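## Task

Arrange the rope flat on the table as a loop, either fully closed or with an opening no wider than one finger, enclosing the aluminium cube and both steel parallels. The result must stay in place without the robot holding anything; at the end release the rope and move the gripper away.

## Robot and tools

Robot: a single six-joint arm (Trossen WXAI follower) with a two-finger parallel gripper and one wrist camera, cam_wrist (504x504). There is only one arm, so every command concerns that arm alone.

Frames. The scene frame has its origin on the table surface right under the arm base; +z is up, +x points forward, +y is to the left when facing along +x. The base may sit slightly tilted. The gripper's fingers extend along its own +x and close along its own y. The reported end_effector_position is the midpoint between the finger pads, roughly 3 to 4 cm short of the fingertips; the printed value can be off, especially when the arm is stretched out. The camera's optical frame has +z looking forward, +x to the image right, +y down; its real mounting may differ by about 24 mm and about 5 degrees.

execute_actions takes "actions", a list holding zero or one item, plus optional "pictures" (true/false; images are included by default).
- Empty list: no motion, just returns the current state.
- Motion item: {"rows": [...], "steps": n} with n from 1 to 15 (default 15). Each control step is 1/30 s. Every row is exactly 7 numbers: six absolute joint target angles in radians, in the order waist, shoulder, elbow, wrist pitch, wrist yaw, wrist roll, followed by the gripper opening command. These are absolute targets, not offsets. One row is used per step; if there are fewer rows than steps, the final row is held for the rest.
- Wait item: {"steps": n} with n up to 300 and no rows; it sends nothing new and returns when that many steps have passed since the previous result (time spent composing the reply is included).
Joint ranges (rad): waist -3.054 to 3.054, shoulder 0.000 to 3.142, elbow 0.000 to 2.356, wrist pitch -1.571 to 1.571, wrist yaw -1.571 to 1.571, wrist roll -3.142 to 3.142. A target more than 0.010 beyond a range end, and also beyond the joint's last reported angle, gets the whole call refused (nothing moves). True ends may differ by up to 0.010 either way; a target past the true end is clipped there and a "joint sent to its limit" line may appear, possibly referring to an earlier motion still running. Missing that line does not prove there is more room.
Opening: a number from -1 to 1; +1 means fully open (0.088 m between pads), empty fingers touch at about -0.80, values below that do nothing more. Closing from fully open needs at least about 0.5 s.

Motion limits. Each step, a joint's target is kept within a set distance of its measured angle: 0.211 rad for waist, shoulder and elbow, 0.213 for wrist pitch, 0.267 for wrist yaw, 0.228 for wrist roll. If the targets would place the gripper over 70 mm from where it currently is, all are pulled back proportionally. So big moves need several calls. Friction can leave a joint short of its target, more at long reach, and tiny changes may not move it at all; read Joint positions after each move and correct.

Between calls the arm keeps heading toward the last row sent, until it has nearly stopped or a step is HELD; after that only a new action makes it continue or push harder. Fingers that are still moving finish their travel.

Result lines: the state gives end_effector_position (m), end_effector_quat_wxyz and linear/angular velocities (m/s, rad/s) in the scene frame. Joint positions and Joint velocities list the six joints in order (rad, rad/s), then the pad gap (m, m/s). grip_measured is the measured opening on the command scale; it can carry a constant error of about 1 mm, and reads up to about 3 mm (0.061) narrower while squeezing something hard. "joint command not followed" means the clearance check changed or blocked targets (mount blocks and posts count as arm). HELD marks steps where your row was partly or wholly not sent. MOTOR HOT appears from 50 °C; at 95 °C an OVER-TEMPERATURE FAULT holds the arm until it cools, and if cooling takes too long the arm loses power and goes limp, gripper included. Holding loads heats motors, even while you are thinking.

Gripping: to hold something, command about 0.07 below grip_measured; a smaller margin holds more gently. Items under about 3 mm thick get proportionally less force. Pad force is about 34 to 49 N, with a brief spike on first contact.

Torque faults: if contact torque reaches a joint's load limit (waist 17.4, shoulder 21.6, elbow 21.5, wrist pitch 5.67, wrist yaw 5.65, wrist roll 5.3 N m, held weight included), the arm halts for 10 s and drops the rest of the call.

zoom_image: {"camera": "cam_wrist", "region": [x0, y0, x1, y1]} in pixels of the latest full image, top-left origin, at most 504 by 504; gives a sharper close-up. Intrinsics: fx=fy=399.948, cx=249.663, cy=254.024.

read_manual: optional "section" (only "licences"); returns licence text, no motion.

Replying without any tool call ends everything. If resuming, send an empty execute_actions first to learn the current scene and task.

Avoid: knocking or placing anything off the table (automatic failure), dropping, slipping, slamming, hard hits or heavy pushing, and leaving the rope held. Occasionally an outside nudge moves a loose object, so check the final layout before finishing. Faster, smoother, lower-effort motion is better; any stop is costly.

Each tool is called after "Emit:" as name([rows], argument=value, ...), one row to a line, values as JSON.

## Session

Emit:
execute_actions(actions=[])

Scene clock: 0.00 s of 4397.00 s.
end_effector_position=(+0.3203, -0.2382, +0.2686) grip_measured=+0.842 end_effector_quat_wxyz=(+0.746, -0.608, -0.055, +0.267) end_effector_velocity=(-0.003, +0.006, -0.002) end_effector_angular_velocity=(-0.005, +0.000, +0.028)
Joint positions: [-0.402  1.126  1.109 -0.586 -0.473 -2.407  0.08 ]
Joint velocities: [ 0.002 -0.002 -0.007 -0.022 -0.007 -0.022 -0.   ]
Heat: hottest wrist pitch 20 °C (+0.0 °C/min).

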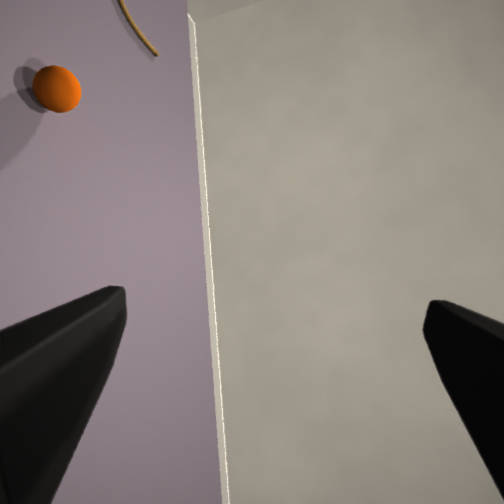

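Emit:
execute_actions([
  {"rows":[[0.767,2.04,1.595,-1.5,0.544,0,1]]},
], pictures=false)

Emit:
execute_actions([
  {"steps":45},
])

Scene clock: 21.80 s of 4397.00 s.
end_effector_position=(+0.3220, -0.0292, +0.2505) grip_measured=+1.000 end_effector_quat_wxyz=(-0.478, +0.545, -0.313, -0.613) end_effector_velocity=(-0.196, +0.556, +0.066) end_effector_angular_velocity=(-1.275, +0.337, +0.452)
Joint positions: [ 0.44   1.95   1.588 -1.425  0.498 -1.441  0.088]
Joint velocities: [ 1.692  1.346 -0.002 -0.681  0.52   2.     0.   ]
Heat: hottest wrist pitch 21 °C (+2.8 °C/min).
Steps of this call (steps 1 to 90: nothing new was sent; then 18.30 s passed at rest; steps 91 to 105: all 15 steps of this action). Readings (joint positions):
91: [-0.375 1.159 1.146 -0.649 -0.401 -2.354]
92: [-0.317 1.208 1.210 -0.713 -0.319 -2.283]
94: [-0.195 1.330 1.344 -0.824 -0.164 -2.149]
98: [0.045 1.568 1.545 -1.065 0.151 -1.880]
105: the state above

Scene clock: 23.30 s of 4397.00 s.
end_effector_position=(+0.2743, +0.0454, +0.2991) grip_measured=+1.000 end_effector_quat_wxyz=(+0.713, -0.261, +0.570, +0.313) end_effector_velocity=(-0.001, -0.003, -0.002) end_effector_angular_velocity=(-0.015, +0.001, +0.010)
Joint positions: [ 0.768  2.037  1.59  -1.498  0.543 -0.003  0.088]
Joint velocities: [-0.002 -0.002 -0.007 -0.007  0.007 -0.007  0.   ]
Heat: hottest wrist pitch 21 °C (+2.6 °C/min).
Steps of this call (steps 1 to 45: the robot went on to your last target). Readings (joint positions):
1: [0.498 1.988 1.588 -1.445 0.512 -1.373]
2: [0.558 2.015 1.588 -1.460 0.520 -1.306]
4: [0.678 2.039 1.588 -1.478 0.528 -1.172]
8: [0.784 2.037 1.590 -1.494 0.535 -0.904]
45: the state above
The arm was judged still, so your last target was given up. Only a new action makes it travel on or press farther. Fingers that are still opening or closing keep moving.

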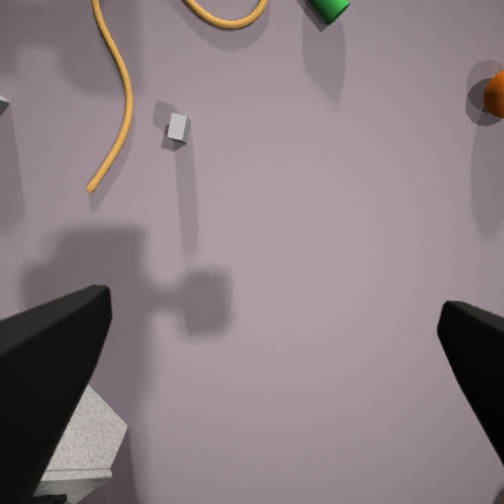

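Emit:
execute_actions([
  {"rows":[[0.95,2.04,1.595,-1.15,0.4,0,1]]},
], pictures=false)

Emit:
execute_actions([
  {"steps":10},
])

Scene clock: 36.93 s of 4397.00 s.
end_effector_position=(+0.2600, +0.1414, +0.3625) grip_measured=+1.000 end_effector_quat_wxyz=(+0.794, -0.168, +0.433, +0.393) end_effector_velocity=(+0.004, +0.004, +0.001) end_effector_angular_velocity=(+0.049, +0.016, +0.000)
Joint positions: [ 0.952  2.037  1.591 -1.153  0.404 -0.002  0.088]
Joint velocities: [-0.017 -0.002 -0.002  0.037 -0.037 -0.007  0.   ]
Heat: hottest wrist pitch 21 °C (+1.6 °C/min).
Steps of this call (steps 1 to 90: nothing new was sent; then 10.13 s passed at rest; steps 91 to 105: all 15 steps of this action). Readings (joint positions):
91: [0.776 2.037 1.590 -1.473 0.528 -0.003]
92: [0.799 2.036 1.590 -1.415 0.497 -0.003]
94: [0.871 2.036 1.591 -1.294 0.448 -0.002]
98: [0.964 2.037 1.591 -1.183 0.406 -0.002]
105: the state above

Scene clock: 37.27 s of 4397.00 s.
end_effector_position=(+0.2601, +0.1417, +0.3628) grip_measured=+1.000 end_effector_quat_wxyz=(+0.794, -0.167, +0.432, +0.394) end_effector_velocity=(-0.001, -0.001, -0.001) end_effector_angular_velocity=(-0.004, +0.006, +0.011)
Joint positions: [ 0.952  2.037  1.591 -1.151  0.403 -0.002  0.088]
Joint velocities: [-0.002 -0.002 -0.002 -0.007 -0.007 -0.007  0.   ]
Heat: hottest wrist pitch 21 °C (+1.6 °C/min).
Steps of this call (steps 1 to 10: the robot went on to your last target). Readings (joint positions):
1: [0.952 2.037 1.591 -1.153 0.404 -0.002]
2: [0.952 2.037 1.591 -1.152 0.403 -0.002]
4: [0.952 2.037 1.591 -1.152 0.403 -0.002]
8: [0.952 2.037 1.591 -1.151 0.403 -0.002]
10: the state above

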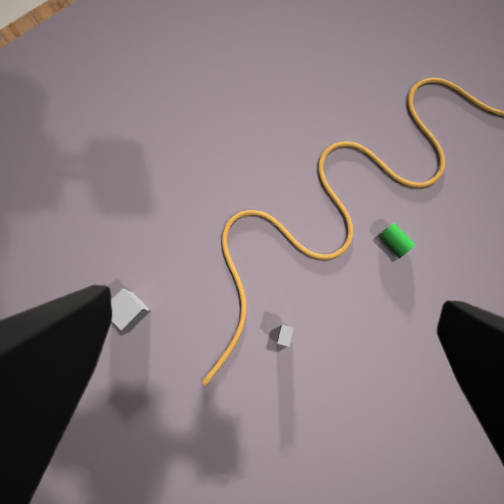

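Emit:
execute_actions([
  {"rows":[[1.5,2.04,1.595,-1.3,0.05,0,1]]},
], pictures=false)

Emit:
execute_actions([
  {"steps":10},
])

Scene clock: 52.97 s of 4397.00 s.
end_effector_position=(+0.0170, +0.1948, +0.4022) grip_measured=+1.000 end_effector_quat_wxyz=(+0.648, -0.325, +0.326, +0.607) end_effector_velocity=(-0.070, -0.005, -0.004) end_effector_angular_velocity=(-0.043, -0.137, +0.151)
Joint positions: [ 1.513  2.037  1.593 -1.296  0.05  -0.001  0.088]
Joint velocities: [ 0.198 -0.002 -0.007 -0.037 -0.007 -0.007  0.   ]
Heat: hottest wrist pitch 22 °C (+2.3 °C/min).
Steps of this call (steps 1 to 15: the robot went on to your last target; steps 16 to 90: nothing new was sent; then 12.20 s passed at rest; steps 91 to 105: all 15 steps of this action). Readings (joint positions):
91: [0.958 2.037 1.592 -1.165 0.375 -0.001]
92: [0.978 2.037 1.593 -1.194 0.323 -0.001]
94: [1.048 2.037 1.593 -1.233 0.225 -0.001]
98: [1.238 2.037 1.593 -1.274 0.110 -0.001]
105: the state above

Scene clock: 53.30 s of 4397.00 s.
end_effector_position=(+0.0219, +0.1942, +0.4018) grip_measured=+1.000 end_effector_quat_wxyz=(+0.649, -0.321, +0.331, +0.606) end_effector_velocity=(-0.000, +0.002, -0.001) end_effector_angular_velocity=(+0.002, +0.003, +0.008)
Joint positions: [ 1.499  2.037  1.593 -1.298  0.05  -0.001  0.088]
Joint velocities: [-0.002  0.002 -0.002  0.007 -0.007 -0.007  0.   ]
Heat: hottest wrist pitch 22 °C (+2.3 °C/min).
Steps of this call (steps 1 to 10: the robot went on to your last target). Readings (joint positions):
1: [1.516 2.037 1.593 -1.296 0.050 -0.001]
2: [1.514 2.037 1.593 -1.297 0.050 -0.001]
4: [1.505 2.037 1.593 -1.297 0.050 -0.001]
8: [1.499 2.037 1.593 -1.298 0.050 -0.001]
10: the state above

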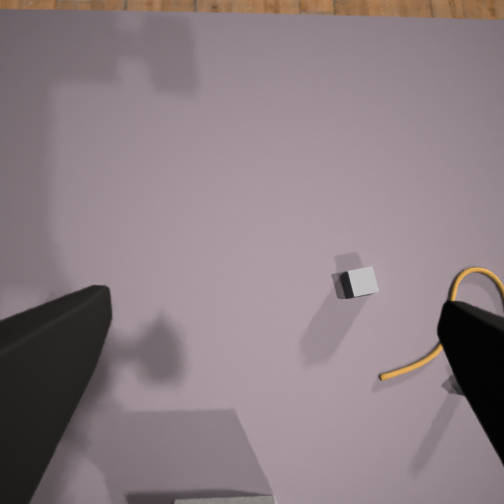

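Emit:
execute_actions([
  {"rows":[[0.35,1.6,1.4,-0.95,0.7,0.3,1]]},
], pictures=false)

Emit:
execute_actions([
  {"steps":25},
])

Scene clock: 57.03 s of 4397.00 s.
end_effector_position=(+0.2723, +0.0335, +0.4308) grip_measured=+1.000 end_effector_quat_wxyz=(+0.913, +0.076, +0.325, +0.234) end_effector_velocity=(+0.411, -0.445, -0.239) end_effector_angular_velocity=(+0.166, +0.835, -1.718)
Joint positions: [ 0.964  1.628  1.434 -0.965  0.641  0.283  0.088]
Joint velocities: [-1.507 -0.349 -0.09   0.139  0.52   0.125  0.   ]
Heat: hottest wrist pitch 22 °C (+2.1 °C/min).
Steps of this call (steps 1 to 30: the robot went on to your last target; steps 31 to 90: nothing new was sent; then 0.23 s passed at rest; steps 91 to 105: all 15 steps of this action). Readings (joint positions):
91: [1.493 2.017 1.572 -1.262 0.076 0.030]
92: [1.473 1.989 1.538 -1.219 0.127 0.075]
94: [1.403 1.927 1.491 -1.149 0.225 0.149]
98: [1.252 1.795 1.458 -1.039 0.405 0.227]
105: the state above

Scene clock: 57.87 s of 4397.00 s.
end_effector_position=(+0.3663, -0.1219, +0.2858) grip_measured=+1.000 end_effector_quat_wxyz=(+0.856, +0.190, +0.481, -0.020) end_effector_velocity=(-0.001, -0.001, -0.000) end_effector_angular_velocity=(-0.007, -0.000, +0.022)
Joint positions: [ 0.351  1.605  1.412 -0.95   0.702  0.298  0.088]
Joint velocities: [-0.002 -0.002  0.002 -0.007 -0.007 -0.022  0.   ]
Heat: hottest wrist pitch 22 °C (+2.1 °C/min).
Steps of this call (steps 1 to 25: the robot went on to your last target). Readings (joint positions):
1: [0.913 1.619 1.431 -0.960 0.657 0.287]
2: [0.860 1.613 1.428 -0.957 0.668 0.290]
4: [0.750 1.609 1.423 -0.953 0.682 0.293]
8: [0.526 1.609 1.415 -0.951 0.692 0.296]
25: the state above

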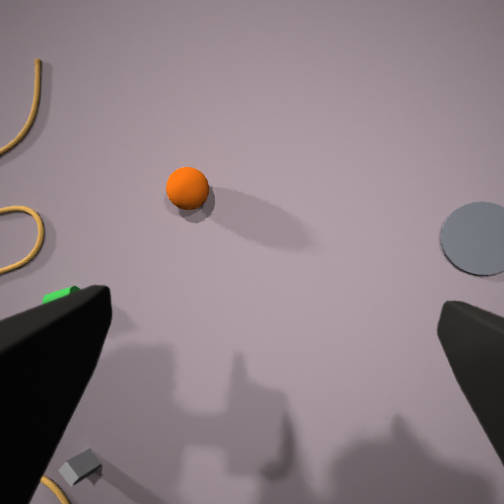

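Look further to −y.

Emit:
execute_actions([
  {"rows":[[0.0,1.2,1.2,-1.1,0.95,0.0,1]]},
], pictures=false)

Emit:
execute_actions([
  {"steps":15},
])

Scene clock: 61.03 s of 4397.00 s.
end_effector_position=(+0.2442, -0.2779, +0.2217) grip_measured=+1.000 end_effector_quat_wxyz=(+0.806, +0.077, +0.558, -0.181) end_effector_velocity=(-0.012, +0.025, -0.029) end_effector_angular_velocity=(-0.019, +0.115, +0.150)
Joint positions: [ 0.007  1.196  1.22  -1.096  0.947  0.007  0.088]
Joint velocities: [-0.012 -0.002 -0.115 -0.022 -0.007 -0.066  0.   ]
Heat: hottest wrist pitch 22 °C (+2.0 °C/min).
Steps of this call (steps 1 to 15: the robot went on to your last target; steps 16 to 80: nothing new was sent; steps 81 to 95: all 15 steps of this action). Readings (joint positions):
81: [0.345 1.589 1.396 -0.950 0.721 0.271]
82: [0.324 1.566 1.369 -0.979 0.757 0.235]
84: [0.255 1.502 1.311 -1.026 0.820 0.161]
88: [0.090 1.342 1.245 -1.070 0.903 0.059]
95: the state above

Scene clock: 61.53 s of 4397.00 s.
end_effector_position=(+0.2433, -0.2755, +0.2185) grip_measured=+1.000 end_effector_quat_wxyz=(+0.803, +0.071, +0.564, -0.177) end_effector_velocity=(-0.004, +0.001, -0.003) end_effector_angular_velocity=(-0.001, +0.023, +0.033)
Joint positions: [ 0.005  1.199  1.21  -1.098  0.948  0.003  0.088]
Joint velocities: [-0.007 -0.002 -0.002 -0.022 -0.007 -0.022  0.   ]
Heat: hottest wrist pitch 22 °C (+2.0 °C/min).
Steps of this call (steps 1 to 15: the robot went on to your last target). Readings (joint positions):
1: [0.007 1.197 1.216 -1.097 0.947 0.006]
2: [0.006 1.198 1.213 -1.098 0.947 0.005]
4: [0.006 1.199 1.210 -1.098 0.947 0.004]
8: [0.005 1.199 1.210 -1.098 0.948 0.003]
15: the state above

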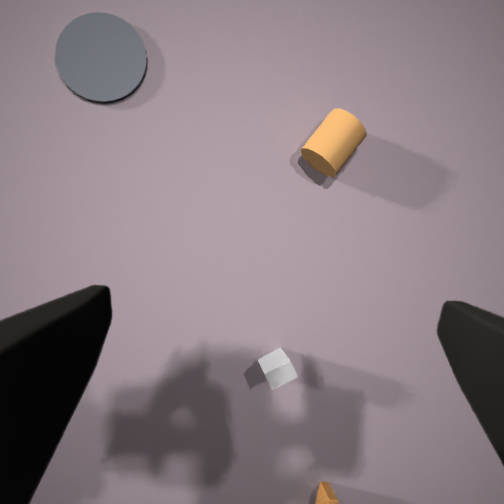

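Emit:
execute_actions([
  {"rows":[[-0.512,1.24,1.041,-0.916,0.664,-0.672,1]]},
], pictures=false)

Emit:
execute_actions([
  {"steps":15},
])

Scene clock: 80.40 s of 4397.00 s.
end_effector_position=(+0.1957, -0.2867, +0.0996) grip_measured=+1.000 end_effector_quat_wxyz=(+0.717, -0.004, +0.697, +0.001) end_effector_velocity=(-0.002, -0.007, -0.004) end_effector_angular_velocity=(-0.024, +0.004, +0.100)
Joint positions: [-0.504  1.242  1.049 -0.918  0.668 -0.659  0.088]
Joint velocities: [-0.027 -0.002 -0.007  0.037  0.007 -0.139  0.   ]
Heat: hottest wrist pitch 21 °C (+0.0 °C/min).
Steps of this call (steps 1 to 15: the robot went on to your last target; steps 16 to 90: nothing new was sent; then 15.37 s passed at rest; steps 91 to 105: all 15 steps of this action). Readings (joint positions):
91: [-0.020 1.200 1.186 -1.053 0.895 -0.049]
92: [-0.075 1.199 1.157 -1.004 0.822 -0.114]
94: [-0.198 1.218 1.099 -0.963 0.736 -0.250]
98: [-0.431 1.245 1.049 -0.930 0.684 -0.517]
105: the state above

Scene clock: 80.90 s of 4397.00 s.
end_effector_position=(+0.1953, -0.2872, +0.0992) grip_measured=+1.000 end_effector_quat_wxyz=(+0.717, -0.007, +0.697, +0.004) end_effector_velocity=(-0.002, +0.000, -0.003) end_effector_angular_velocity=(+0.004, +0.003, +0.012)
Joint positions: [-0.508  1.242  1.049 -0.918  0.667 -0.669  0.088]
Joint velocities: [-0.012 -0.002 -0.007  0.007 -0.007 -0.022  0.   ]
Heat: hottest wrist pitch 21 °C (+0.0 °C/min).
Steps of this call (steps 1 to 15: the robot went on to your last target). Readings (joint positions):
1: [-0.505 1.242 1.049 -0.918 0.668 -0.662]
2: [-0.506 1.242 1.049 -0.918 0.668 -0.664]
4: [-0.507 1.242 1.049 -0.918 0.667 -0.667]
8: [-0.507 1.242 1.049 -0.918 0.667 -0.669]
15: the state above

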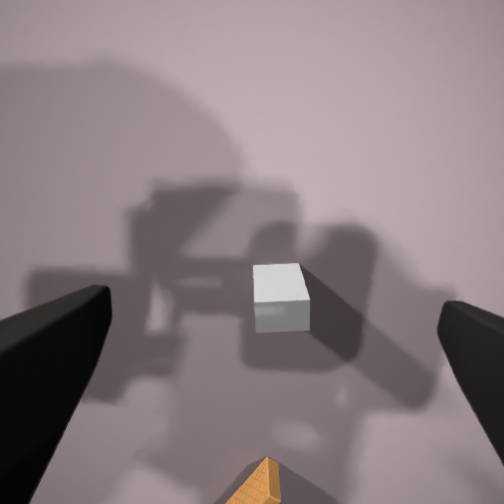

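Emit:
execute_actions([
  {"rows":[[-0.55,1.245,1.0,-0.85,0.645,-0.71,1],[-0.55,1.245,1.0,-0.85,0.645,-0.71,1],[-0.55,1.245,1.0,-0.85,0.645,-0.71,1],[-0.6,1.258,0.965,-0.77,0.62,-0.765,1],[-0.6,1.258,0.965,-0.77,0.62,-0.765,1],[-0.6,1.258,0.965,-0.77,0.62,-0.765,1],[-0.64,1.268,0.93,-0.7,0.6,-0.81,1],[-0.64,1.268,0.93,-0.7,0.6,-0.81,1],[-0.64,1.268,0.93,-0.7,0.6,-0.81,1],[-0.682,1.277,0.895,-0.629,0.581,-0.854,1]]},
], pictures=false)

Emit:
execute_actions([
  {"steps":15},
])

Scene clock: 92.20 s of 4397.00 s.
end_effector_position=(+0.1850, -0.2881, +0.0469) grip_measured=+1.000 end_effector_quat_wxyz=(+0.717, -0.006, +0.697, +0.001) end_effector_velocity=(+0.003, +0.005, -0.022) end_effector_angular_velocity=(+0.002, -0.046, +0.020)
Joint positions: [-0.674  1.268  0.907 -0.644  0.587 -0.844  0.088]
Joint velocities: [-0.056  0.012 -0.076  0.154 -0.066 -0.095  0.   ]
Heat: hottest wrist pitch 21 °C (+0.0 °C/min).
Steps of this call (steps 1 to 15: the robot went on to your last target; steps 16 to 90: nothing new was sent; then 7.80 s passed at rest; steps 91 to 105: all 15 steps of this action). Readings (joint positions):
91: [-0.512 1.242 1.042 -0.901 0.661 -0.679]
92: [-0.522 1.242 1.034 -0.882 0.657 -0.688]
94: [-0.543 1.243 1.014 -0.849 0.645 -0.712]
98: [-0.604 1.250 0.967 -0.752 0.617 -0.773]
105: the state above

Scene clock: 92.70 s of 4397.00 s.
end_effector_position=(+0.1860, -0.2893, +0.0462) grip_measured=+1.000 end_effector_quat_wxyz=(+0.719, -0.007, +0.695, -0.001) end_effector_velocity=(+0.000, -0.001, +0.001) end_effector_angular_velocity=(-0.003, -0.011, -0.001)
Joint positions: [-0.677  1.268  0.905 -0.63   0.583 -0.851  0.088]
Joint velocities: [-0.002 -0.007 -0.002  0.007 -0.007 -0.007  0.   ]
Heat: hottest wrist pitch 21 °C (+0.0 °C/min).
Steps of this call (steps 1 to 15: the robot went on to your last target). Readings (joint positions):
1: [-0.676 1.268 0.906 -0.639 0.586 -0.846]
2: [-0.676 1.268 0.905 -0.636 0.585 -0.848]
4: [-0.677 1.268 0.905 -0.632 0.584 -0.849]
8: [-0.677 1.268 0.905 -0.631 0.583 -0.851]
15: the state above

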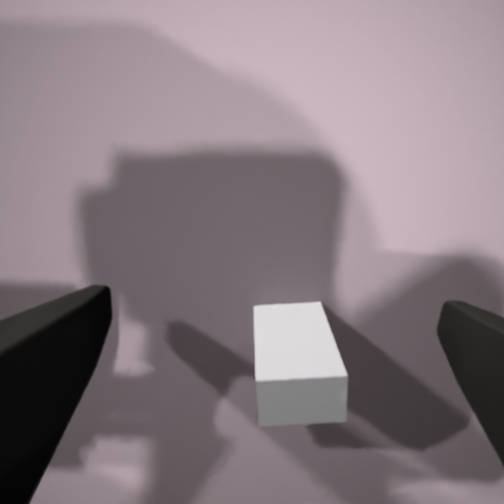

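Emit:
execute_actions([
  {"rows":[[-0.682,1.277,0.89,-0.655,0.581,-0.854,1],[-0.682,1.277,0.89,-0.655,0.581,-0.854,1],[-0.682,1.277,0.89,-0.655,0.581,-0.854,-0.52]]},
], pictures=false)

Emit:
execute_actions([
  {"steps":15},
])

Scene clock: 96.53 s of 4397.00 s.
end_effector_position=(+0.1820, -0.2839, +0.0451) grip_measured=-0.435 end_effector_quat_wxyz=(+0.713, -0.006, +0.701, +0.011) end_effector_velocity=(-0.005, +0.002, +0.001) end_effector_angular_velocity=(+0.005, +0.017, +0.015)
Joint positions: [-0.678  1.268  0.899 -0.654  0.583 -0.851  0.018]
Joint velocities: [-0.002 -0.007 -0.002 -0.022  0.007 -0.007 -0.071]
Heat: hottest wrist pitch 21 °C (+0.0 °C/min).
Steps of this call (steps 1 to 15: the robot went on to your last target; steps 16 to 90: nothing new was sent; then 0.33 s passed at rest; steps 91 to 105: all 15 steps of this action). Readings (joint positions):
91: [-0.677 1.268 0.905 -0.632 0.583 -0.851]
92: [-0.677 1.268 0.904 -0.639 0.583 -0.851]
94: [-0.677 1.268 0.902 -0.648 0.583 -0.851]
98: [-0.677 1.268 0.899 -0.652 0.583 -0.851]
105: the state above

Scene clock: 97.03 s of 4397.00 s.
end_effector_position=(+0.1821, -0.2838, +0.0451) grip_measured=-0.464 end_effector_quat_wxyz=(+0.713, -0.006, +0.701, +0.012) end_effector_velocity=(+0.000, +0.003, -0.000) end_effector_angular_velocity=(+0.019, -0.010, -0.005)
Joint positions: [-0.678  1.268  0.899 -0.654  0.582 -0.851  0.016]
Joint velocities: [-0.002 -0.002 -0.002 -0.007 -0.022  0.007 -0.   ]
Heat: hottest wrist pitch 21 °C (+0.0 °C/min).
Steps of this call (steps 1 to 15: the robot went on to your last target). Readings (joint positions):
1: [-0.678 1.268 0.899 -0.654 0.582 -0.851]
2: [-0.678 1.268 0.899 -0.654 0.582 -0.851]
4: [-0.678 1.268 0.899 -0.654 0.582 -0.851]
8: [-0.678 1.268 0.899 -0.654 0.582 -0.851]
15: the state above
The arm was judged still, so your last target was given up. Only a new action makes it travel on or press farther. Fingers that are still opening or closing keep moving.

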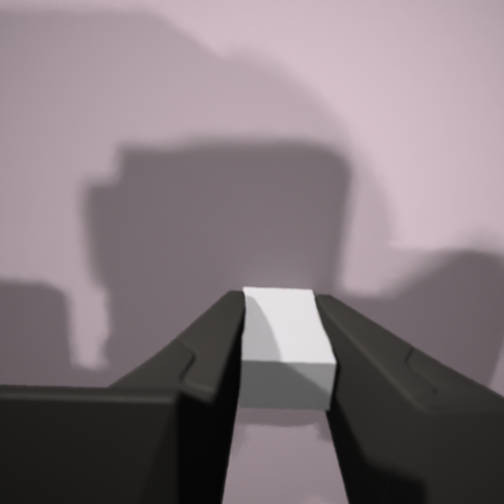

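Emit:
execute_actions([
  {"rows":[[-0.6,1.258,0.965,-0.77,0.62,-0.765,-0.53],[-0.6,1.258,0.965,-0.77,0.62,-0.765,-0.53],[-0.512,1.24,1.041,-0.916,0.664,-0.672,-0.53],[-0.512,1.24,1.041,-0.916,0.664,-0.672,-0.53],[-0.512,1.24,1.041,-0.916,0.664,-0.672,-0.53],[0.5,2.0,1.4,-1.3,0.66,0.5,-0.53]]},
], pictures=false)

Emit:
execute_actions([
  {"steps":10},
], pictures=false)

Emit:
execute_actions([
  {"rows":[[0.71,2.982,2.091,-1.257,0.566,0.882,-0.53]]},
], pictures=false)

Emit:
execute_actions([
  {"steps":25},
])

Scene clock: 114.30 s of 4397.00 s.
end_effector_position=(+0.3065, -0.1644, +0.1409) grip_measured=-0.464 end_effector_quat_wxyz=(+0.689, -0.013, +0.718, +0.101) end_effector_velocity=(+0.159, +0.577, +0.044) end_effector_angular_velocity=(-0.091, +0.286, +0.570)
Joint positions: [-0.022  1.765  1.382 -1.264  0.662 -0.109  0.016]
Joint velocities: [ 1.429  1.414  0.105 -0.256 -0.007  1.56  -0.   ]
Heat: hottest wrist pitch 21 °C (-1.0 °C/min).
Steps of this call (steps 1 to 90: nothing new was sent; then 13.77 s passed at rest; steps 91 to 105: all 15 steps of this action). Readings (joint positions):
91: [-0.669 1.268 0.910 -0.681 0.593 -0.832]
92: [-0.651 1.268 0.921 -0.714 0.601 -0.813]
94: [-0.588 1.267 0.967 -0.819 0.631 -0.744]
98: [-0.406 1.395 1.169 -1.028 0.663 -0.525]
105: the state above

Scene clock: 114.63 s of 4397.00 s.
end_effector_position=(+0.3088, -0.0055, +0.2101) grip_measured=-0.464 end_effector_quat_wxyz=(+0.735, -0.034, +0.673, +0.076) end_effector_velocity=(-0.046, +0.147, +0.167) end_effector_angular_velocity=(+0.057, -0.450, -0.161)
Joint positions: [ 0.49   1.994  1.39  -1.296  0.655  0.44   0.016]
Joint velocities: [ 0.706  0.002  0.066 -0.066 -0.007  0.667 -0.   ]
Heat: hottest wrist pitch 21 °C (-1.0 °C/min).
Steps of this call (steps 1 to 10: the robot went on to your last target). Readings (joint positions):
1: [0.026 1.813 1.385 -1.271 0.662 -0.057]
2: [0.074 1.859 1.387 -1.277 0.662 -0.003]
4: [0.177 1.934 1.387 -1.285 0.662 0.121]
8: [0.414 1.994 1.387 -1.292 0.659 0.376]
10: the state above

Scene clock: 115.13 s of 4397.00 s.
end_effector_position=(+0.3700, +0.2151, +0.2154) grip_measured=-0.464 end_effector_quat_wxyz=(+0.759, +0.090, +0.645, +0.021) end_effector_velocity=(-0.131, +0.262, -0.462) end_effector_angular_velocity=(-0.779, +0.662, +0.553)
Joint positions: [ 0.717  2.725  2.069 -1.25   0.57   0.873  0.016]
Joint velocities: [-0.037  1.331  0.188 -0.037 -0.022  0.037 -0.   ]
Heat: hottest wrist pitch 21 °C (-1.0 °C/min).
Steps of this call (steps 1 to 15: all 15 steps of this action). Readings (joint positions):
1: [0.515 2.015 1.413 -1.309 0.647 0.480]
2: [0.543 2.044 1.451 -1.300 0.635 0.525]
4: [0.605 2.129 1.549 -1.273 0.609 0.626]
8: [0.700 2.353 1.787 -1.259 0.576 0.816]
15: the state above

Scene clock: 115.97 s of 4397.00 s.
end_effector_position=(+0.3307, +0.2565, +0.1206) grip_measured=-0.464 end_effector_quat_wxyz=(+0.715, -0.010, +0.699, +0.008) end_effector_velocity=(-0.000, -0.003, -0.001) end_effector_angular_velocity=(-0.001, +0.015, +0.006)
Joint positions: [ 0.713  2.982  2.087 -1.257  0.565  0.879  0.016]
Joint velocities: [-0.007 -0.002 -0.002 -0.007 -0.007 -0.007 -0.   ]
Heat: hottest shoulder 21 °C (-1.0 °C/min).
Steps of this call (steps 1 to 25: the robot went on to your last target). Readings (joint positions):
1: [0.716 2.769 2.073 -1.251 0.570 0.874]
2: [0.715 2.814 2.074 -1.252 0.570 0.875]
4: [0.714 2.900 2.077 -1.253 0.568 0.877]
8: [0.713 2.988 2.077 -1.257 0.562 0.878]
25: the state above

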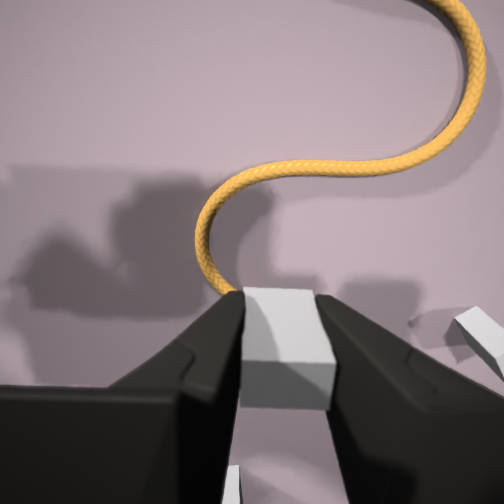

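Emit:
execute_actions([
  {"rows":[[0.686,2.992,2.049,-1.192,0.578,0.858,-0.53],[0.686,2.992,2.049,-1.192,0.578,0.858,-0.53],[0.686,2.992,2.049,-1.192,0.578,0.858,-0.53],[0.663,3.002,2.007,-1.126,0.59,0.834,-0.53],[0.663,3.002,2.007,-1.126,0.59,0.834,-0.53],[0.663,3.002,2.007,-1.126,0.59,0.834,-0.53],[0.64,3.012,1.965,-1.061,0.603,0.81,-0.53],[0.64,3.012,1.965,-1.061,0.603,0.81,-0.53],[0.64,3.012,1.965,-1.061,0.603,0.81,-0.53],[0.616,3.023,1.924,-0.996,0.615,0.786,-0.53]]},
], pictures=false)

Emit:
execute_actions([
  {"steps":15},
])

Scene clock: 122.67 s of 4397.00 s.
end_effector_position=(+0.3380, +0.2545, +0.0550) grip_measured=-0.464 end_effector_quat_wxyz=(+0.716, +0.001, +0.698, +0.005) end_effector_velocity=(-0.026, +0.000, -0.062) end_effector_angular_velocity=(-0.042, +0.065, +0.035)
Joint positions: [ 0.615  3.013  1.937 -1.01   0.61   0.793  0.016]
Joint velocities: [-0.051  0.071 -0.115  0.125  0.007 -0.037 -0.   ]
Heat: hottest shoulder 22 °C (+0.0 °C/min).
Steps of this call (steps 1 to 15: the robot went on to your last target; steps 16 to 90: nothing new was sent; then 3.20 s passed at rest; steps 91 to 105: all 15 steps of this action). Readings (joint positions):
91: [0.712 2.982 2.083 -1.246 0.567 0.877]
92: [0.709 2.982 2.077 -1.226 0.569 0.873]
94: [0.699 2.982 2.061 -1.193 0.575 0.860]
98: [0.665 2.987 2.009 -1.109 0.592 0.830]
105: the state above

Scene clock: 123.17 s of 4397.00 s.
end_effector_position=(+0.3382, +0.2560, +0.0540) grip_measured=-0.464 end_effector_quat_wxyz=(+0.718, +0.001, +0.696, +0.006) end_effector_velocity=(-0.005, -0.004, -0.001) end_effector_angular_velocity=(-0.011, +0.022, +0.021)
Joint positions: [ 0.617  3.015  1.933 -0.997  0.613  0.789  0.016]
Joint velocities: [-0.002 -0.002 -0.007 -0.022 -0.007 -0.007  0.   ]
Heat: hottest shoulder 22 °C (+0.0 °C/min).
Steps of this call (steps 1 to 15: the robot went on to your last target). Readings (joint positions):
1: [0.615 3.015 1.935 -1.007 0.611 0.791]
2: [0.617 3.015 1.935 -1.003 0.611 0.791]
4: [0.617 3.015 1.935 -0.998 0.613 0.790]
8: [0.617 3.015 1.933 -0.998 0.613 0.789]
15: the state above

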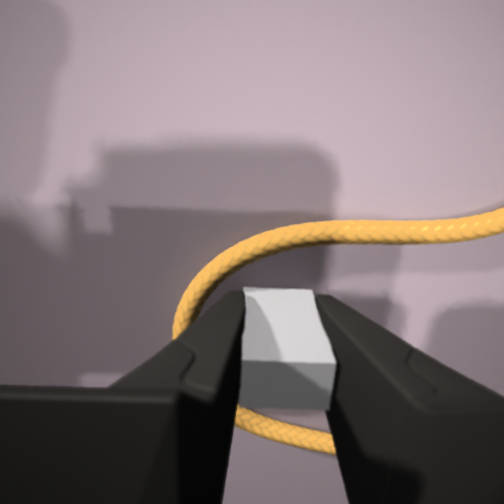

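Emit:
execute_actions([
  {"rows":[[0.616,3.034,1.912,-0.985,0.615,0.786,-0.53]]},
])

Scene clock: 126.07 s of 4397.00 s.
end_effector_position=(+0.3373, +0.2569, +0.0525) grip_measured=-0.464 end_effector_quat_wxyz=(+0.719, +0.002, +0.695, +0.006) end_effector_velocity=(+0.000, +0.001, -0.000) end_effector_angular_velocity=(+0.010, +0.003, -0.013)
Joint positions: [ 0.618  3.016  1.925 -0.987  0.615  0.789  0.016]
Joint velocities: [-0.002 -0.002 -0.002  0.007 -0.007  0.007  0.   ]
Heat: hottest shoulder 23 °C (+1.0 °C/min).
Steps of this call (steps 1 to 15: the robot went on to your last target; steps 16 to 72: nothing new was sent; steps 73 to 87: all 15 steps of this action). Readings (joint positions):
73: [0.617 3.015 1.931 -0.995 0.613 0.789]
74: [0.617 3.015 1.929 -0.992 0.613 0.789]
76: [0.617 3.015 1.927 -0.989 0.614 0.789]
80: [0.618 3.016 1.926 -0.987 0.615 0.789]
87: the state above

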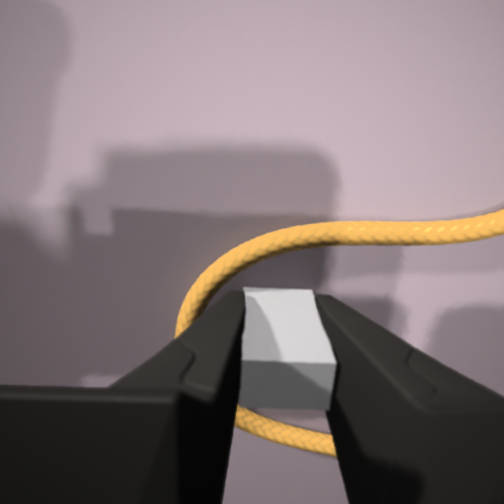

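Emit:
execute_actions([
  {"rows":[[0.616,3.016,1.925,-0.987,0.615,0.786,-0.2],[0.616,3.016,1.925,-0.987,0.615,0.786,-0.2],[0.616,3.016,1.925,-0.987,0.615,0.786,-0.2],[0.616,3.016,1.925,-0.987,0.615,0.786,-0.2],[0.616,3.016,1.925,-0.987,0.615,0.786,-0.2],[0.64,3.005,1.97,-1.061,0.603,0.81,-0.2],[0.64,3.005,1.97,-1.061,0.603,0.81,-0.2],[0.663,2.995,2.012,-1.126,0.59,0.834,-0.2],[0.663,2.995,2.012,-1.126,0.59,0.834,-0.2],[0.686,2.985,2.053,-1.192,0.578,0.858,-0.2],[0.686,2.985,2.053,-1.192,0.578,0.858,-0.2],[0.71,2.975,2.095,-1.257,0.566,0.882,-0.2]]},
], pictures=false)

Emit:
execute_actions([
  {"rows":[[0.8,2.93,1.97,-1.2,0.51,0.9,-0.2],[0.8,2.93,1.97,-1.2,0.51,0.9,-0.2],[0.8,2.93,1.97,-1.2,0.51,0.9,1],[0.89,2.89,1.84,-1.14,0.46,0.95,1],[0.89,2.89,1.84,-1.14,0.46,0.95,1],[0.89,2.89,1.84,-1.14,0.46,0.95,1],[0.98,2.87,1.71,-1.08,0.4,1,1],[0.98,2.87,1.71,-1.08,0.4,1,1],[0.98,2.87,1.71,-1.08,0.4,1,1],[1.065,2.855,1.588,-1.023,0.349,1.0,1]]},
], pictures=false)

Emit:
execute_actions([
  {"steps":15},
])

Scene clock: 137.07 s of 4397.00 s.
end_effector_position=(+0.3314, +0.2578, +0.1124) grip_measured=-0.204 end_effector_quat_wxyz=(+0.717, -0.011, +0.697, +0.008) end_effector_velocity=(+0.030, +0.025, +0.218) end_effector_angular_velocity=(+0.199, -0.282, -0.061)
Joint positions: [ 0.705  2.989  2.069 -1.226  0.573  0.869  0.029]
Joint velocities: [ 0.271 -0.227  0.32  -0.3   -0.051  0.125  0.   ]
Heat: hottest shoulder 24 °C (+3.0 °C/min).
Steps of this call (steps 1 to 15: the robot went on to your last target; steps 16 to 90: nothing new was sent; then 7.50 s passed at rest; steps 91 to 105: all 15 steps of this action). Readings (joint positions):
91: [0.618 3.016 1.925 -0.987 0.615 0.789]
92: [0.618 3.016 1.925 -0.987 0.615 0.789]
94: [0.618 3.016 1.925 -0.987 0.615 0.789]
98: [0.627 3.016 1.952 -1.051 0.607 0.805]
105: the state above

Scene clock: 137.57 s of 4397.00 s.
end_effector_position=(+0.1670, +0.2909, +0.1168) grip_measured=+0.983 end_effector_quat_wxyz=(+0.713, -0.088, +0.691, +0.077) end_effector_velocity=(-0.063, -0.044, -0.053) end_effector_angular_velocity=(-0.182, +0.050, +0.114)
Joint positions: [ 1.077  2.873  1.609 -1.037  0.354  0.994  0.087]
Joint velocities: [ 0.076 -0.002 -0.271  0.051 -0.037  0.007  0.015]
Heat: hottest shoulder 24 °C (+3.0 °C/min).
Steps of this call (steps 1 to 15: all 15 steps of this action). Readings (joint positions):
1: [0.717 2.973 2.058 -1.215 0.564 0.877]
2: [0.733 2.955 2.038 -1.212 0.547 0.884]
4: [0.777 2.926 1.986 -1.185 0.522 0.903]
8: [0.906 2.885 1.828 -1.119 0.446 0.962]
15: the state above

Scene clock: 138.07 s of 4397.00 s.
end_effector_position=(+0.1696, +0.2905, +0.1173) grip_measured=+1.000 end_effector_quat_wxyz=(+0.713, -0.077, +0.693, +0.076) end_effector_velocity=(-0.004, -0.001, -0.002) end_effector_angular_velocity=(-0.004, +0.026, +0.024)
Joint positions: [ 1.067  2.863  1.601 -1.024  0.351  0.997  0.088]
Joint velocities: [-0.002  0.002 -0.002 -0.007 -0.022 -0.022  0.   ]
Heat: hottest shoulder 24 °C (+3.0 °C/min).
Steps of this call (steps 1 to 15: the robot went on to your last target). Readings (joint positions):
1: [1.077 2.873 1.604 -1.035 0.353 0.995]
2: [1.075 2.871 1.602 -1.030 0.353 0.996]
4: [1.069 2.865 1.602 -1.026 0.353 0.997]
8: [1.067 2.863 1.602 -1.025 0.352 0.997]
15: the state above

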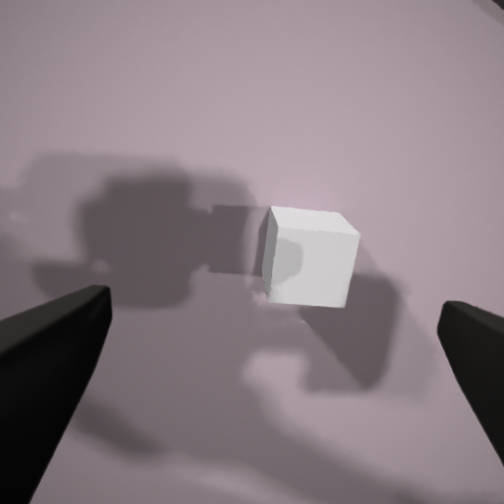

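Emit:
execute_actions([
  {"rows":[[1.045,2.87,1.545,-0.96,0.362,1,1],[1.045,2.87,1.545,-0.96,0.362,1,1],[1.045,2.87,1.545,-0.96,0.362,1,1],[1.025,2.88,1.497,-0.9,0.375,1,1],[1.025,2.88,1.497,-0.9,0.375,1,1],[1.025,2.88,1.497,-0.9,0.375,1,1],[1.005,2.89,1.45,-0.835,0.388,1,1],[1.005,2.89,1.45,-0.835,0.388,1,1],[1.005,2.89,1.45,-0.835,0.388,1,1],[0.986,2.905,1.398,-0.773,0.401,1,1]]},
], pictures=false)

Emit:
execute_actions([
  {"steps":12},
])

Emit:
execute_actions([
  {"rows":[[0.986,2.905,1.398,-0.773,0.401,1,-0.3]]},
])

Scene clock: 146.87 s of 4397.00 s.
end_effector_position=(+0.1687, +0.2750, +0.0567) grip_measured=+1.000 end_effector_quat_wxyz=(+0.712, -0.056, +0.698, +0.054) end_effector_velocity=(-0.026, -0.021, -0.056) end_effector_angular_velocity=(-0.076, +0.041, +0.023)
Joint positions: [ 0.989  2.894  1.413 -0.787  0.396  0.997  0.088]
Joint velocities: [-0.022  0.076 -0.134  0.125  0.007 -0.007  0.   ]
Heat: hottest shoulder 26 °C (+5.0 °C/min).
Steps of this call (steps 1 to 15: the robot went on to your last target; steps 16 to 90: nothing new was sent; then 5.30 s passed at rest; steps 91 to 105: all 15 steps of this action). Readings (joint positions):
91: [1.066 2.863 1.592 -1.009 0.352 0.997]
92: [1.063 2.863 1.583 -0.992 0.353 0.997]
94: [1.054 2.863 1.560 -0.960 0.359 0.997]
98: [1.025 2.866 1.498 -0.881 0.377 0.997]
105: the state above

Scene clock: 147.27 s of 4397.00 s.
end_effector_position=(+0.1689, +0.2758, +0.0550) grip_measured=+1.000 end_effector_quat_wxyz=(+0.714, -0.053, +0.696, +0.055) end_effector_velocity=(-0.002, -0.005, -0.001) end_effector_angular_velocity=(-0.016, +0.020, +0.025)
Joint positions: [ 0.988  2.895  1.408 -0.774  0.399  0.997  0.088]
Joint velocities: [-0.007 -0.002 -0.002 -0.022 -0.007 -0.022  0.   ]
Heat: hottest shoulder 26 °C (+5.1 °C/min).
Steps of this call (steps 1 to 12: the robot went on to your last target). Readings (joint positions):
1: [0.988 2.895 1.410 -0.783 0.397 0.997]
2: [0.988 2.895 1.408 -0.781 0.397 0.997]
4: [0.988 2.895 1.408 -0.776 0.398 0.997]
8: [0.988 2.895 1.408 -0.775 0.399 0.997]
12: the state above

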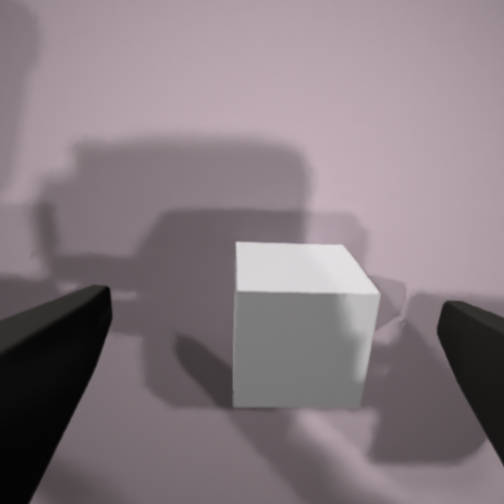

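Scene clock: 147.77 s of 4397.00 s.
end_effector_position=(+0.1691, +0.2758, +0.0550) grip_measured=-0.236 end_effector_quat_wxyz=(+0.714, -0.053, +0.696, +0.055) end_effector_velocity=(-0.001, -0.002, +0.000) end_effector_angular_velocity=(-0.003, +0.011, -0.006)
Joint positions: [ 0.988  2.895  1.408 -0.774  0.4    0.997  0.027]
Joint velocities: [-0.002 -0.002 -0.002 -0.007 -0.007  0.007  0.   ]
Heat: hottest shoulder 26 °C (+5.0 °C/min).
Steps of this call (steps 1 to 15: all 15 steps of this action). Readings (joint positions):
1: [0.988 2.895 1.408 -0.774 0.399 0.997]
2: [0.988 2.895 1.408 -0.774 0.399 0.997]
4: [0.988 2.895 1.408 -0.774 0.399 0.997]
8: [0.988 2.895 1.408 -0.774 0.399 0.997]
15: the state above

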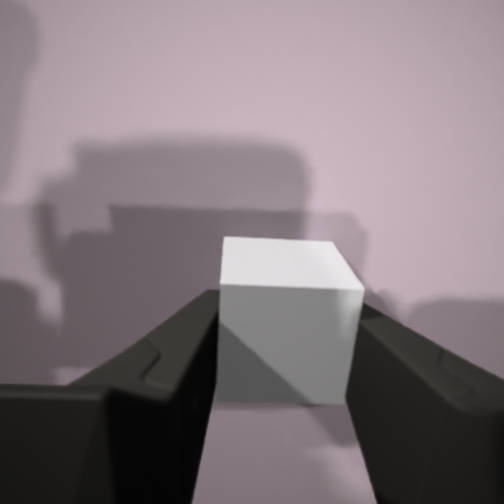

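Emit:
execute_actions([
  {"rows":[[1.025,2.87,1.5,-0.9,0.375,1,-0.31],[1.025,2.87,1.5,-0.9,0.375,1,-0.31],[1.025,2.87,1.5,-0.9,0.375,1,-0.31],[1.065,2.84,1.6,-1.023,0.349,0.7,-0.31],[1.065,2.84,1.6,-1.023,0.349,0.5,-0.31],[1.065,2.84,1.6,-1.023,0.349,0.5,-0.31],[1.065,2.84,1.6,-1.023,0.349,0.5,-0.31],[0.93,2.82,1.7,-1.08,0.43,0,-0.31],[0.93,2.82,1.7,-1.08,0.43,0,-0.31],[0.93,2.82,1.7,-1.08,0.43,0,-0.31],[0.8,2.81,1.79,-1.13,0.51,0,-0.31],[0.8,2.81,1.79,-1.13,0.51,0,-0.31],[0.8,2.81,1.79,-1.13,0.51,0,-0.31],[0.66,2.811,1.877,-1.187,0.592,-0.739,-0.31]]},
], pictures=false)

Emit:
execute_actions([
  {"steps":30},
])

Scene clock: 158.33 s of 4397.00 s.
end_effector_position=(+0.2803, +0.2540, +0.1360) grip_measured=-0.236 end_effector_quat_wxyz=(+0.680, -0.247, +0.643, +0.251) end_effector_velocity=(+0.493, -0.282, -0.059) end_effector_angular_velocity=(-0.123, +0.133, +0.473)
Joint positions: [ 0.813  2.822  1.789 -1.129  0.514  0.26   0.027]
Joint velocities: [-1.311 -0.046  0.799 -0.418  0.667 -1.634  0.   ]
Heat: hottest shoulder 26 °C (+5.1 °C/min).
Steps of this call (steps 1 to 15: the robot went on to your last target; steps 16 to 90: nothing new was sent; then 7.07 s passed at rest; steps 91 to 105: all 15 steps of this action). Readings (joint positions):
91: [0.990 2.895 1.422 -0.802 0.397 0.998]
92: [0.996 2.895 1.439 -0.837 0.390 0.998]
94: [1.014 2.890 1.480 -0.902 0.378 0.944]
98: [1.051 2.858 1.588 -1.010 0.362 0.673]
105: the state above

Scene clock: 159.33 s of 4397.00 s.
end_effector_position=(+0.3317, +0.2131, +0.1253) grip_measured=-0.236 end_effector_quat_wxyz=(+0.500, -0.511, +0.490, +0.499) end_effector_velocity=(+0.002, +0.001, +0.001) end_effector_angular_velocity=(+0.013, +0.001, -0.016)
Joint positions: [ 0.663  2.811  1.869 -1.186  0.59  -0.736  0.027]
Joint velocities: [-0.002 -0.002  0.002  0.007 -0.007  0.007 -0.   ]
Heat: hottest shoulder 26 °C (+5.1 °C/min).
Steps of this call (steps 1 to 30: the robot went on to your last target). Readings (joint positions):
1: [0.770 2.820 1.815 -1.144 0.537 0.195]
2: [0.728 2.819 1.836 -1.155 0.557 0.127]
4: [0.664 2.813 1.860 -1.171 0.581 -0.006]
8: [0.640 2.811 1.869 -1.183 0.590 -0.274]
30: the state above

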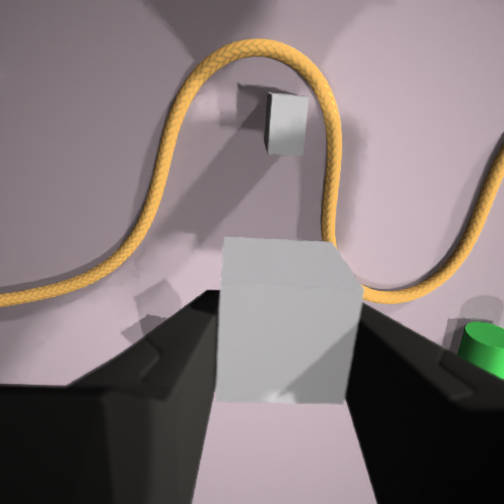

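Emit:
execute_actions([
  {"rows":[[0.645,2.828,1.84,-1.125,0.6,-0.757,-0.31],[0.645,2.828,1.84,-1.125,0.6,-0.757,-0.31],[0.645,2.828,1.84,-1.125,0.6,-0.757,-0.31],[0.627,2.845,1.806,-1.063,0.61,-0.775,-0.31],[0.627,2.845,1.806,-1.063,0.61,-0.775,-0.31],[0.627,2.845,1.806,-1.063,0.61,-0.775,-0.31],[0.61,2.862,1.772,-1.0,0.618,-0.793,-0.31],[0.61,2.862,1.772,-1.0,0.618,-0.793,-0.31],[0.61,2.862,1.772,-1.0,0.618,-0.793,-0.31],[0.592,2.882,1.735,-0.94,0.627,-0.811,-0.31]]},
], pictures=false)

Emit:
execute_actions([
  {"rows":[[0.592,2.89,1.728,-0.935,0.627,-0.811,-0.31]]},
])

Scene clock: 168.57 s of 4397.00 s.
end_effector_position=(+0.3290, +0.2219, +0.0618) grip_measured=-0.236 end_effector_quat_wxyz=(+0.502, -0.508, +0.491, +0.499) end_effector_velocity=(-0.031, -0.002, -0.058) end_effector_angular_velocity=(-0.058, +0.080, +0.055)
Joint positions: [ 0.593  2.874  1.746 -0.953  0.622 -0.806  0.027]
Joint velocities: [-0.046  0.076 -0.11   0.095  0.007 -0.037 -0.   ]
Heat: hottest shoulder 27 °C (+6.0 °C/min).
Steps of this call (steps 1 to 15: the robot went on to your last target; steps 16 to 90: nothing new was sent; then 5.73 s passed at rest; steps 91 to 105: all 15 steps of this action). Readings (joint positions):
91: [0.663 2.811 1.867 -1.177 0.591 -0.741]
92: [0.661 2.811 1.863 -1.159 0.593 -0.745]
94: [0.654 2.814 1.852 -1.126 0.598 -0.754]
98: [0.629 2.829 1.811 -1.046 0.610 -0.777]
105: the state above

Scene clock: 169.07 s of 4397.00 s.
end_effector_position=(+0.3284, +0.2232, +0.0589) grip_measured=-0.236 end_effector_quat_wxyz=(+0.504, -0.508, +0.490, +0.498) end_effector_velocity=(-0.001, -0.003, -0.001) end_effector_angular_velocity=(-0.012, +0.004, +0.012)
Joint positions: [ 0.592  2.878  1.738 -0.937  0.625 -0.808  0.027]
Joint velocities: [-0.002 -0.002 -0.007 -0.007  0.007 -0.007 -0.   ]
Heat: hottest shoulder 27 °C (+6.1 °C/min).
Steps of this call (steps 1 to 15: all 15 steps of this action). Readings (joint positions):
1: [0.592 2.877 1.742 -0.949 0.623 -0.806]
2: [0.592 2.878 1.740 -0.945 0.623 -0.807]
4: [0.592 2.878 1.739 -0.940 0.624 -0.807]
8: [0.592 2.878 1.739 -0.937 0.625 -0.808]
15: the state above

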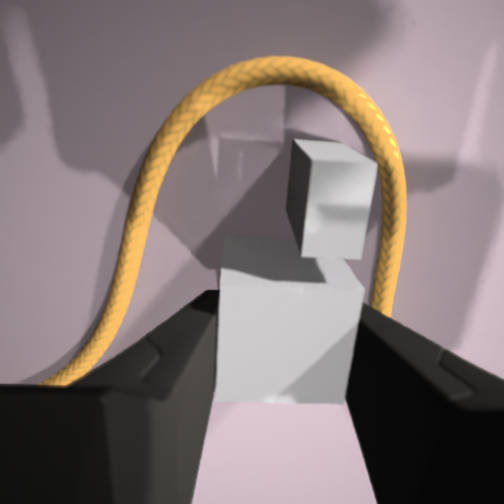

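Emit:
execute_actions([
  {"rows":[[0.592,2.88,1.738,-0.937,0.627,-0.811,0.1],[0.592,2.88,1.738,-0.937,0.627,-0.811,0.1],[0.592,2.88,1.738,-0.937,0.627,-0.811,0.1],[0.592,2.88,1.738,-0.937,0.627,-0.811,0.1],[0.592,2.88,1.738,-0.937,0.627,-0.811,0.1],[0.61,2.855,1.772,-1.0,0.618,-0.793,0.1],[0.61,2.855,1.772,-1.0,0.618,-0.793,0.1],[0.627,2.84,1.806,-1.063,0.61,-0.775,0.1],[0.627,2.84,1.806,-1.063,0.61,-0.775,0.1],[0.645,2.82,1.84,-1.125,0.6,-0.757,0.1],[0.645,2.82,1.84,-1.125,0.6,-0.757,0.1],[0.66,2.8,1.877,-1.187,0.592,-0.739,0.1]]},
], pictures=false)

Emit:
execute_actions([
  {"rows":[[0.662,2.7,1.73,-1.13,0.592,-0.739,1],[0.662,2.7,1.73,-1.13,0.592,-0.739,1],[0.662,2.7,1.73,-1.13,0.592,-0.739,1],[0.662,2.62,1.59,-1.07,0.592,-0.739,1],[0.662,2.62,1.59,-1.07,0.592,-0.739,1],[0.662,2.62,1.59,-1.07,0.592,-0.739,1],[0.662,2.554,1.447,-1.015,0.592,-0.739,1]]},
], pictures=false)

Emit:
execute_actions([
  {"steps":8},
])

Scene clock: 178.70 s of 4397.00 s.
end_effector_position=(+0.3322, +0.2145, +0.1187) grip_measured=+0.096 end_effector_quat_wxyz=(+0.499, -0.514, +0.488, +0.499) end_effector_velocity=(+0.078, -0.014, +0.224) end_effector_angular_velocity=(+0.250, -0.309, -0.173)
Joint positions: [ 0.657  2.817  1.855 -1.158  0.598 -0.749  0.044]
Joint velocities: [ 0.173 -0.33   0.325 -0.286 -0.022  0.095  0.001]
Heat: hottest shoulder 27 °C (+5.1 °C/min).
Steps of this call (steps 1 to 15: the robot went on to your last target; steps 16 to 90: nothing new was sent; then 6.13 s passed at rest; steps 91 to 105: all 15 steps of this action). Readings (joint positions):
91: [0.592 2.878 1.738 -0.937 0.625 -0.808]
92: [0.592 2.878 1.738 -0.937 0.625 -0.808]
94: [0.592 2.878 1.738 -0.937 0.625 -0.808]
98: [0.600 2.875 1.757 -0.993 0.621 -0.798]
105: the state above

Scene clock: 179.20 s of 4397.00 s.
end_effector_position=(+0.2872, +0.1682, +0.1190) grip_measured=+0.999 end_effector_quat_wxyz=(+0.497, -0.515, +0.488, +0.499) end_effector_velocity=(-0.005, -0.010, +0.001) end_effector_angular_velocity=(+0.019, -0.001, -0.024)
Joint positions: [ 0.666  2.571  1.462 -1.02   0.594 -0.741  0.088]
Joint velocities: [-0.007 -0.056 -0.071  0.037 -0.007  0.007  0.002]
Heat: hottest shoulder 27 °C (+5.1 °C/min).
Steps of this call (steps 1 to 15: all 15 steps of this action). Readings (joint positions):
1: [0.662 2.790 1.840 -1.141 0.597 -0.747]
2: [0.665 2.762 1.812 -1.141 0.596 -0.745]
4: [0.667 2.707 1.747 -1.116 0.596 -0.744]
8: [0.667 2.607 1.571 -1.050 0.595 -0.741]
15: the state above

Scene clock: 179.47 s of 4397.00 s.
end_effector_position=(+0.2886, +0.1675, +0.1212) grip_measured=+1.000 end_effector_quat_wxyz=(+0.502, -0.513, +0.487, +0.498) end_effector_velocity=(-0.004, +0.000, -0.003) end_effector_angular_velocity=(+0.013, +0.023, +0.004)
Joint positions: [ 0.666  2.562  1.46  -1.016  0.594 -0.741  0.088]
Joint velocities: [-0.007 -0.002 -0.012  0.007 -0.022 -0.007  0.   ]
Heat: hottest shoulder 27 °C (+5.0 °C/min).
Steps of this call (steps 1 to 8: the robot went on to your last target). Readings (joint positions):
1: [0.666 2.569 1.461 -1.019 0.594 -0.741]
2: [0.666 2.567 1.460 -1.018 0.594 -0.741]
4: [0.666 2.564 1.460 -1.017 0.594 -0.741]
8: the state above

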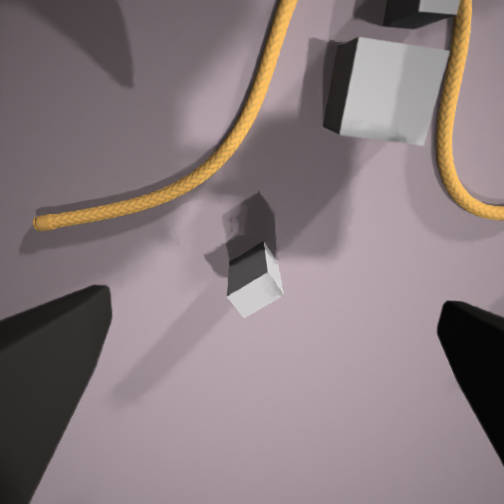

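Emit:
execute_actions([
  {"rows":[[0.655,2.53,1.41,-1.0,0.595,0.29,0.0]]},
], pictures=false)

Emit:
execute_actions([
  {"rows":[[0.63,2.545,1.37,-0.93,0.608,0.265,0],[0.63,2.545,1.37,-0.93,0.608,0.265,0],[0.63,2.545,1.37,-0.93,0.608,0.265,0],[0.63,2.545,1.37,-0.93,0.608,0.265,0],[0.63,2.545,1.37,-0.93,0.608,0.265,0],[0.602,2.56,1.33,-0.86,0.621,0.24,0]]},
])

Scene clock: 189.30 s of 4397.00 s.
end_effector_position=(+0.2845, +0.1617, +0.1189) grip_measured=+0.007 end_effector_quat_wxyz=(+0.680, -0.224, +0.663, +0.219) end_effector_velocity=(-0.002, +0.002, -0.000) end_effector_angular_velocity=(+0.042, +0.014, -0.891)
Joint positions: [ 0.66   2.539  1.422 -1.001  0.594  0.211  0.039]
Joint velocities: [-0.002 -0.002 -0.002  0.007 -0.022  0.886 -0.003]
Heat: hottest shoulder 27 °C (+4.1 °C/min).
Steps of this call (steps 1 to 15: the robot went on to your last target; steps 16 to 90: nothing new was sent; then 6.33 s passed at rest; steps 91 to 105: all 15 steps of this action). Readings (joint positions):
91: [0.666 2.558 1.452 -1.010 0.594 -0.686]
92: [0.665 2.552 1.442 -1.007 0.594 -0.615]
94: [0.663 2.544 1.429 -1.006 0.594 -0.481]
98: [0.660 2.540 1.423 -1.003 0.594 -0.213]
105: the state above

Scene clock: 189.80 s of 4397.00 s.
end_effector_position=(+0.2862, +0.1586, +0.0892) grip_measured=+0.003 end_effector_quat_wxyz=(+0.693, -0.188, +0.670, +0.189) end_effector_velocity=(+0.004, +0.001, -0.000) end_effector_angular_velocity=(+0.008, -0.016, -0.007)
Joint positions: [ 0.605  2.549  1.341 -0.864  0.618  0.243  0.039]
Joint velocities: [-0.002 -0.002 -0.002  0.022  0.007 -0.007 -0.   ]
Heat: hottest shoulder 27 °C (+4.0 °C/min).
Steps of this call (steps 1 to 15: all 15 steps of this action). Readings (joint positions):
1: [0.658 2.539 1.414 -0.984 0.596 0.228]
2: [0.654 2.539 1.405 -0.965 0.599 0.239]
4: [0.643 2.539 1.393 -0.948 0.602 0.251]
8: [0.620 2.541 1.359 -0.887 0.614 0.249]
15: the state above

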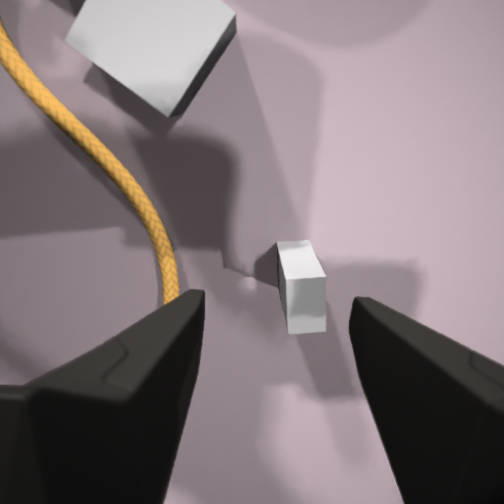

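Emit:
execute_actions([
  {"rows":[[0.57,2.565,1.3,-0.8,0.634,0.21,0.1],[0.57,2.565,1.3,-0.8,0.634,0.21,0.1],[0.57,2.565,1.3,-0.8,0.634,0.21,0.1],[0.57,2.565,1.3,-0.8,0.634,0.21,0.1],[0.533,2.58,1.256,-0.724,0.652,0.17,0.1]]},
])

Emit:
execute_actions([
  {"rows":[[0.533,2.58,1.256,-0.724,0.652,0.17,-0.72]]},
])

Scene clock: 199.57 s of 4397.00 s.
end_effector_position=(+0.2868, +0.1514, +0.0557) grip_measured=+0.097 end_effector_quat_wxyz=(+0.692, -0.186, +0.672, +0.187) end_effector_velocity=(+0.005, +0.001, +0.001) end_effector_angular_velocity=(+0.008, -0.019, +0.019)
Joint positions: [ 0.534  2.571  1.265 -0.726  0.65   0.174  0.044]
Joint velocities: [-0.002 -0.002  0.002  0.022  0.007 -0.037  0.   ]
Heat: hottest shoulder 26 °C (+2.0 °C/min).
Steps of this call (steps 1 to 15: the robot went on to your last target; steps 16 to 90: nothing new was sent; then 6.27 s passed at rest; steps 91 to 105: all 15 steps of this action). Readings (joint positions):
91: [0.603 2.549 1.335 -0.847 0.621 0.235]
92: [0.598 2.549 1.328 -0.830 0.625 0.228]
94: [0.585 2.551 1.319 -0.816 0.629 0.220]
98: [0.547 2.562 1.280 -0.747 0.646 0.184]
105: the state above

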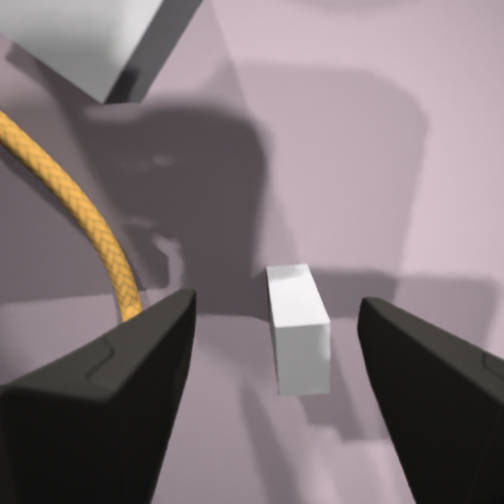

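Scene clock: 200.07 s of 4397.00 s.
end_effector_position=(+0.2870, +0.1517, +0.0561) grip_measured=-0.597 end_effector_quat_wxyz=(+0.693, -0.187, +0.671, +0.187) end_effector_velocity=(-0.002, -0.002, -0.001) end_effector_angular_velocity=(+0.001, +0.014, +0.021)
Joint positions: [ 0.536  2.571  1.265 -0.725  0.651  0.173  0.01 ]
Joint velocities: [-0.007 -0.002 -0.002 -0.007 -0.007 -0.022 -0.   ]
Heat: hottest shoulder 26 °C (+2.0 °C/min).
Steps of this call (steps 1 to 15: all 15 steps of this action). Readings (joint positions):
1: [0.534 2.571 1.265 -0.726 0.650 0.174]
2: [0.534 2.571 1.265 -0.726 0.650 0.173]
4: [0.534 2.571 1.265 -0.726 0.650 0.173]
8: [0.535 2.571 1.265 -0.725 0.650 0.173]
15: the state above

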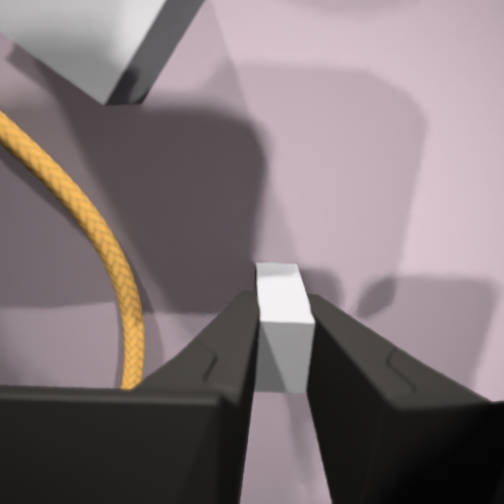

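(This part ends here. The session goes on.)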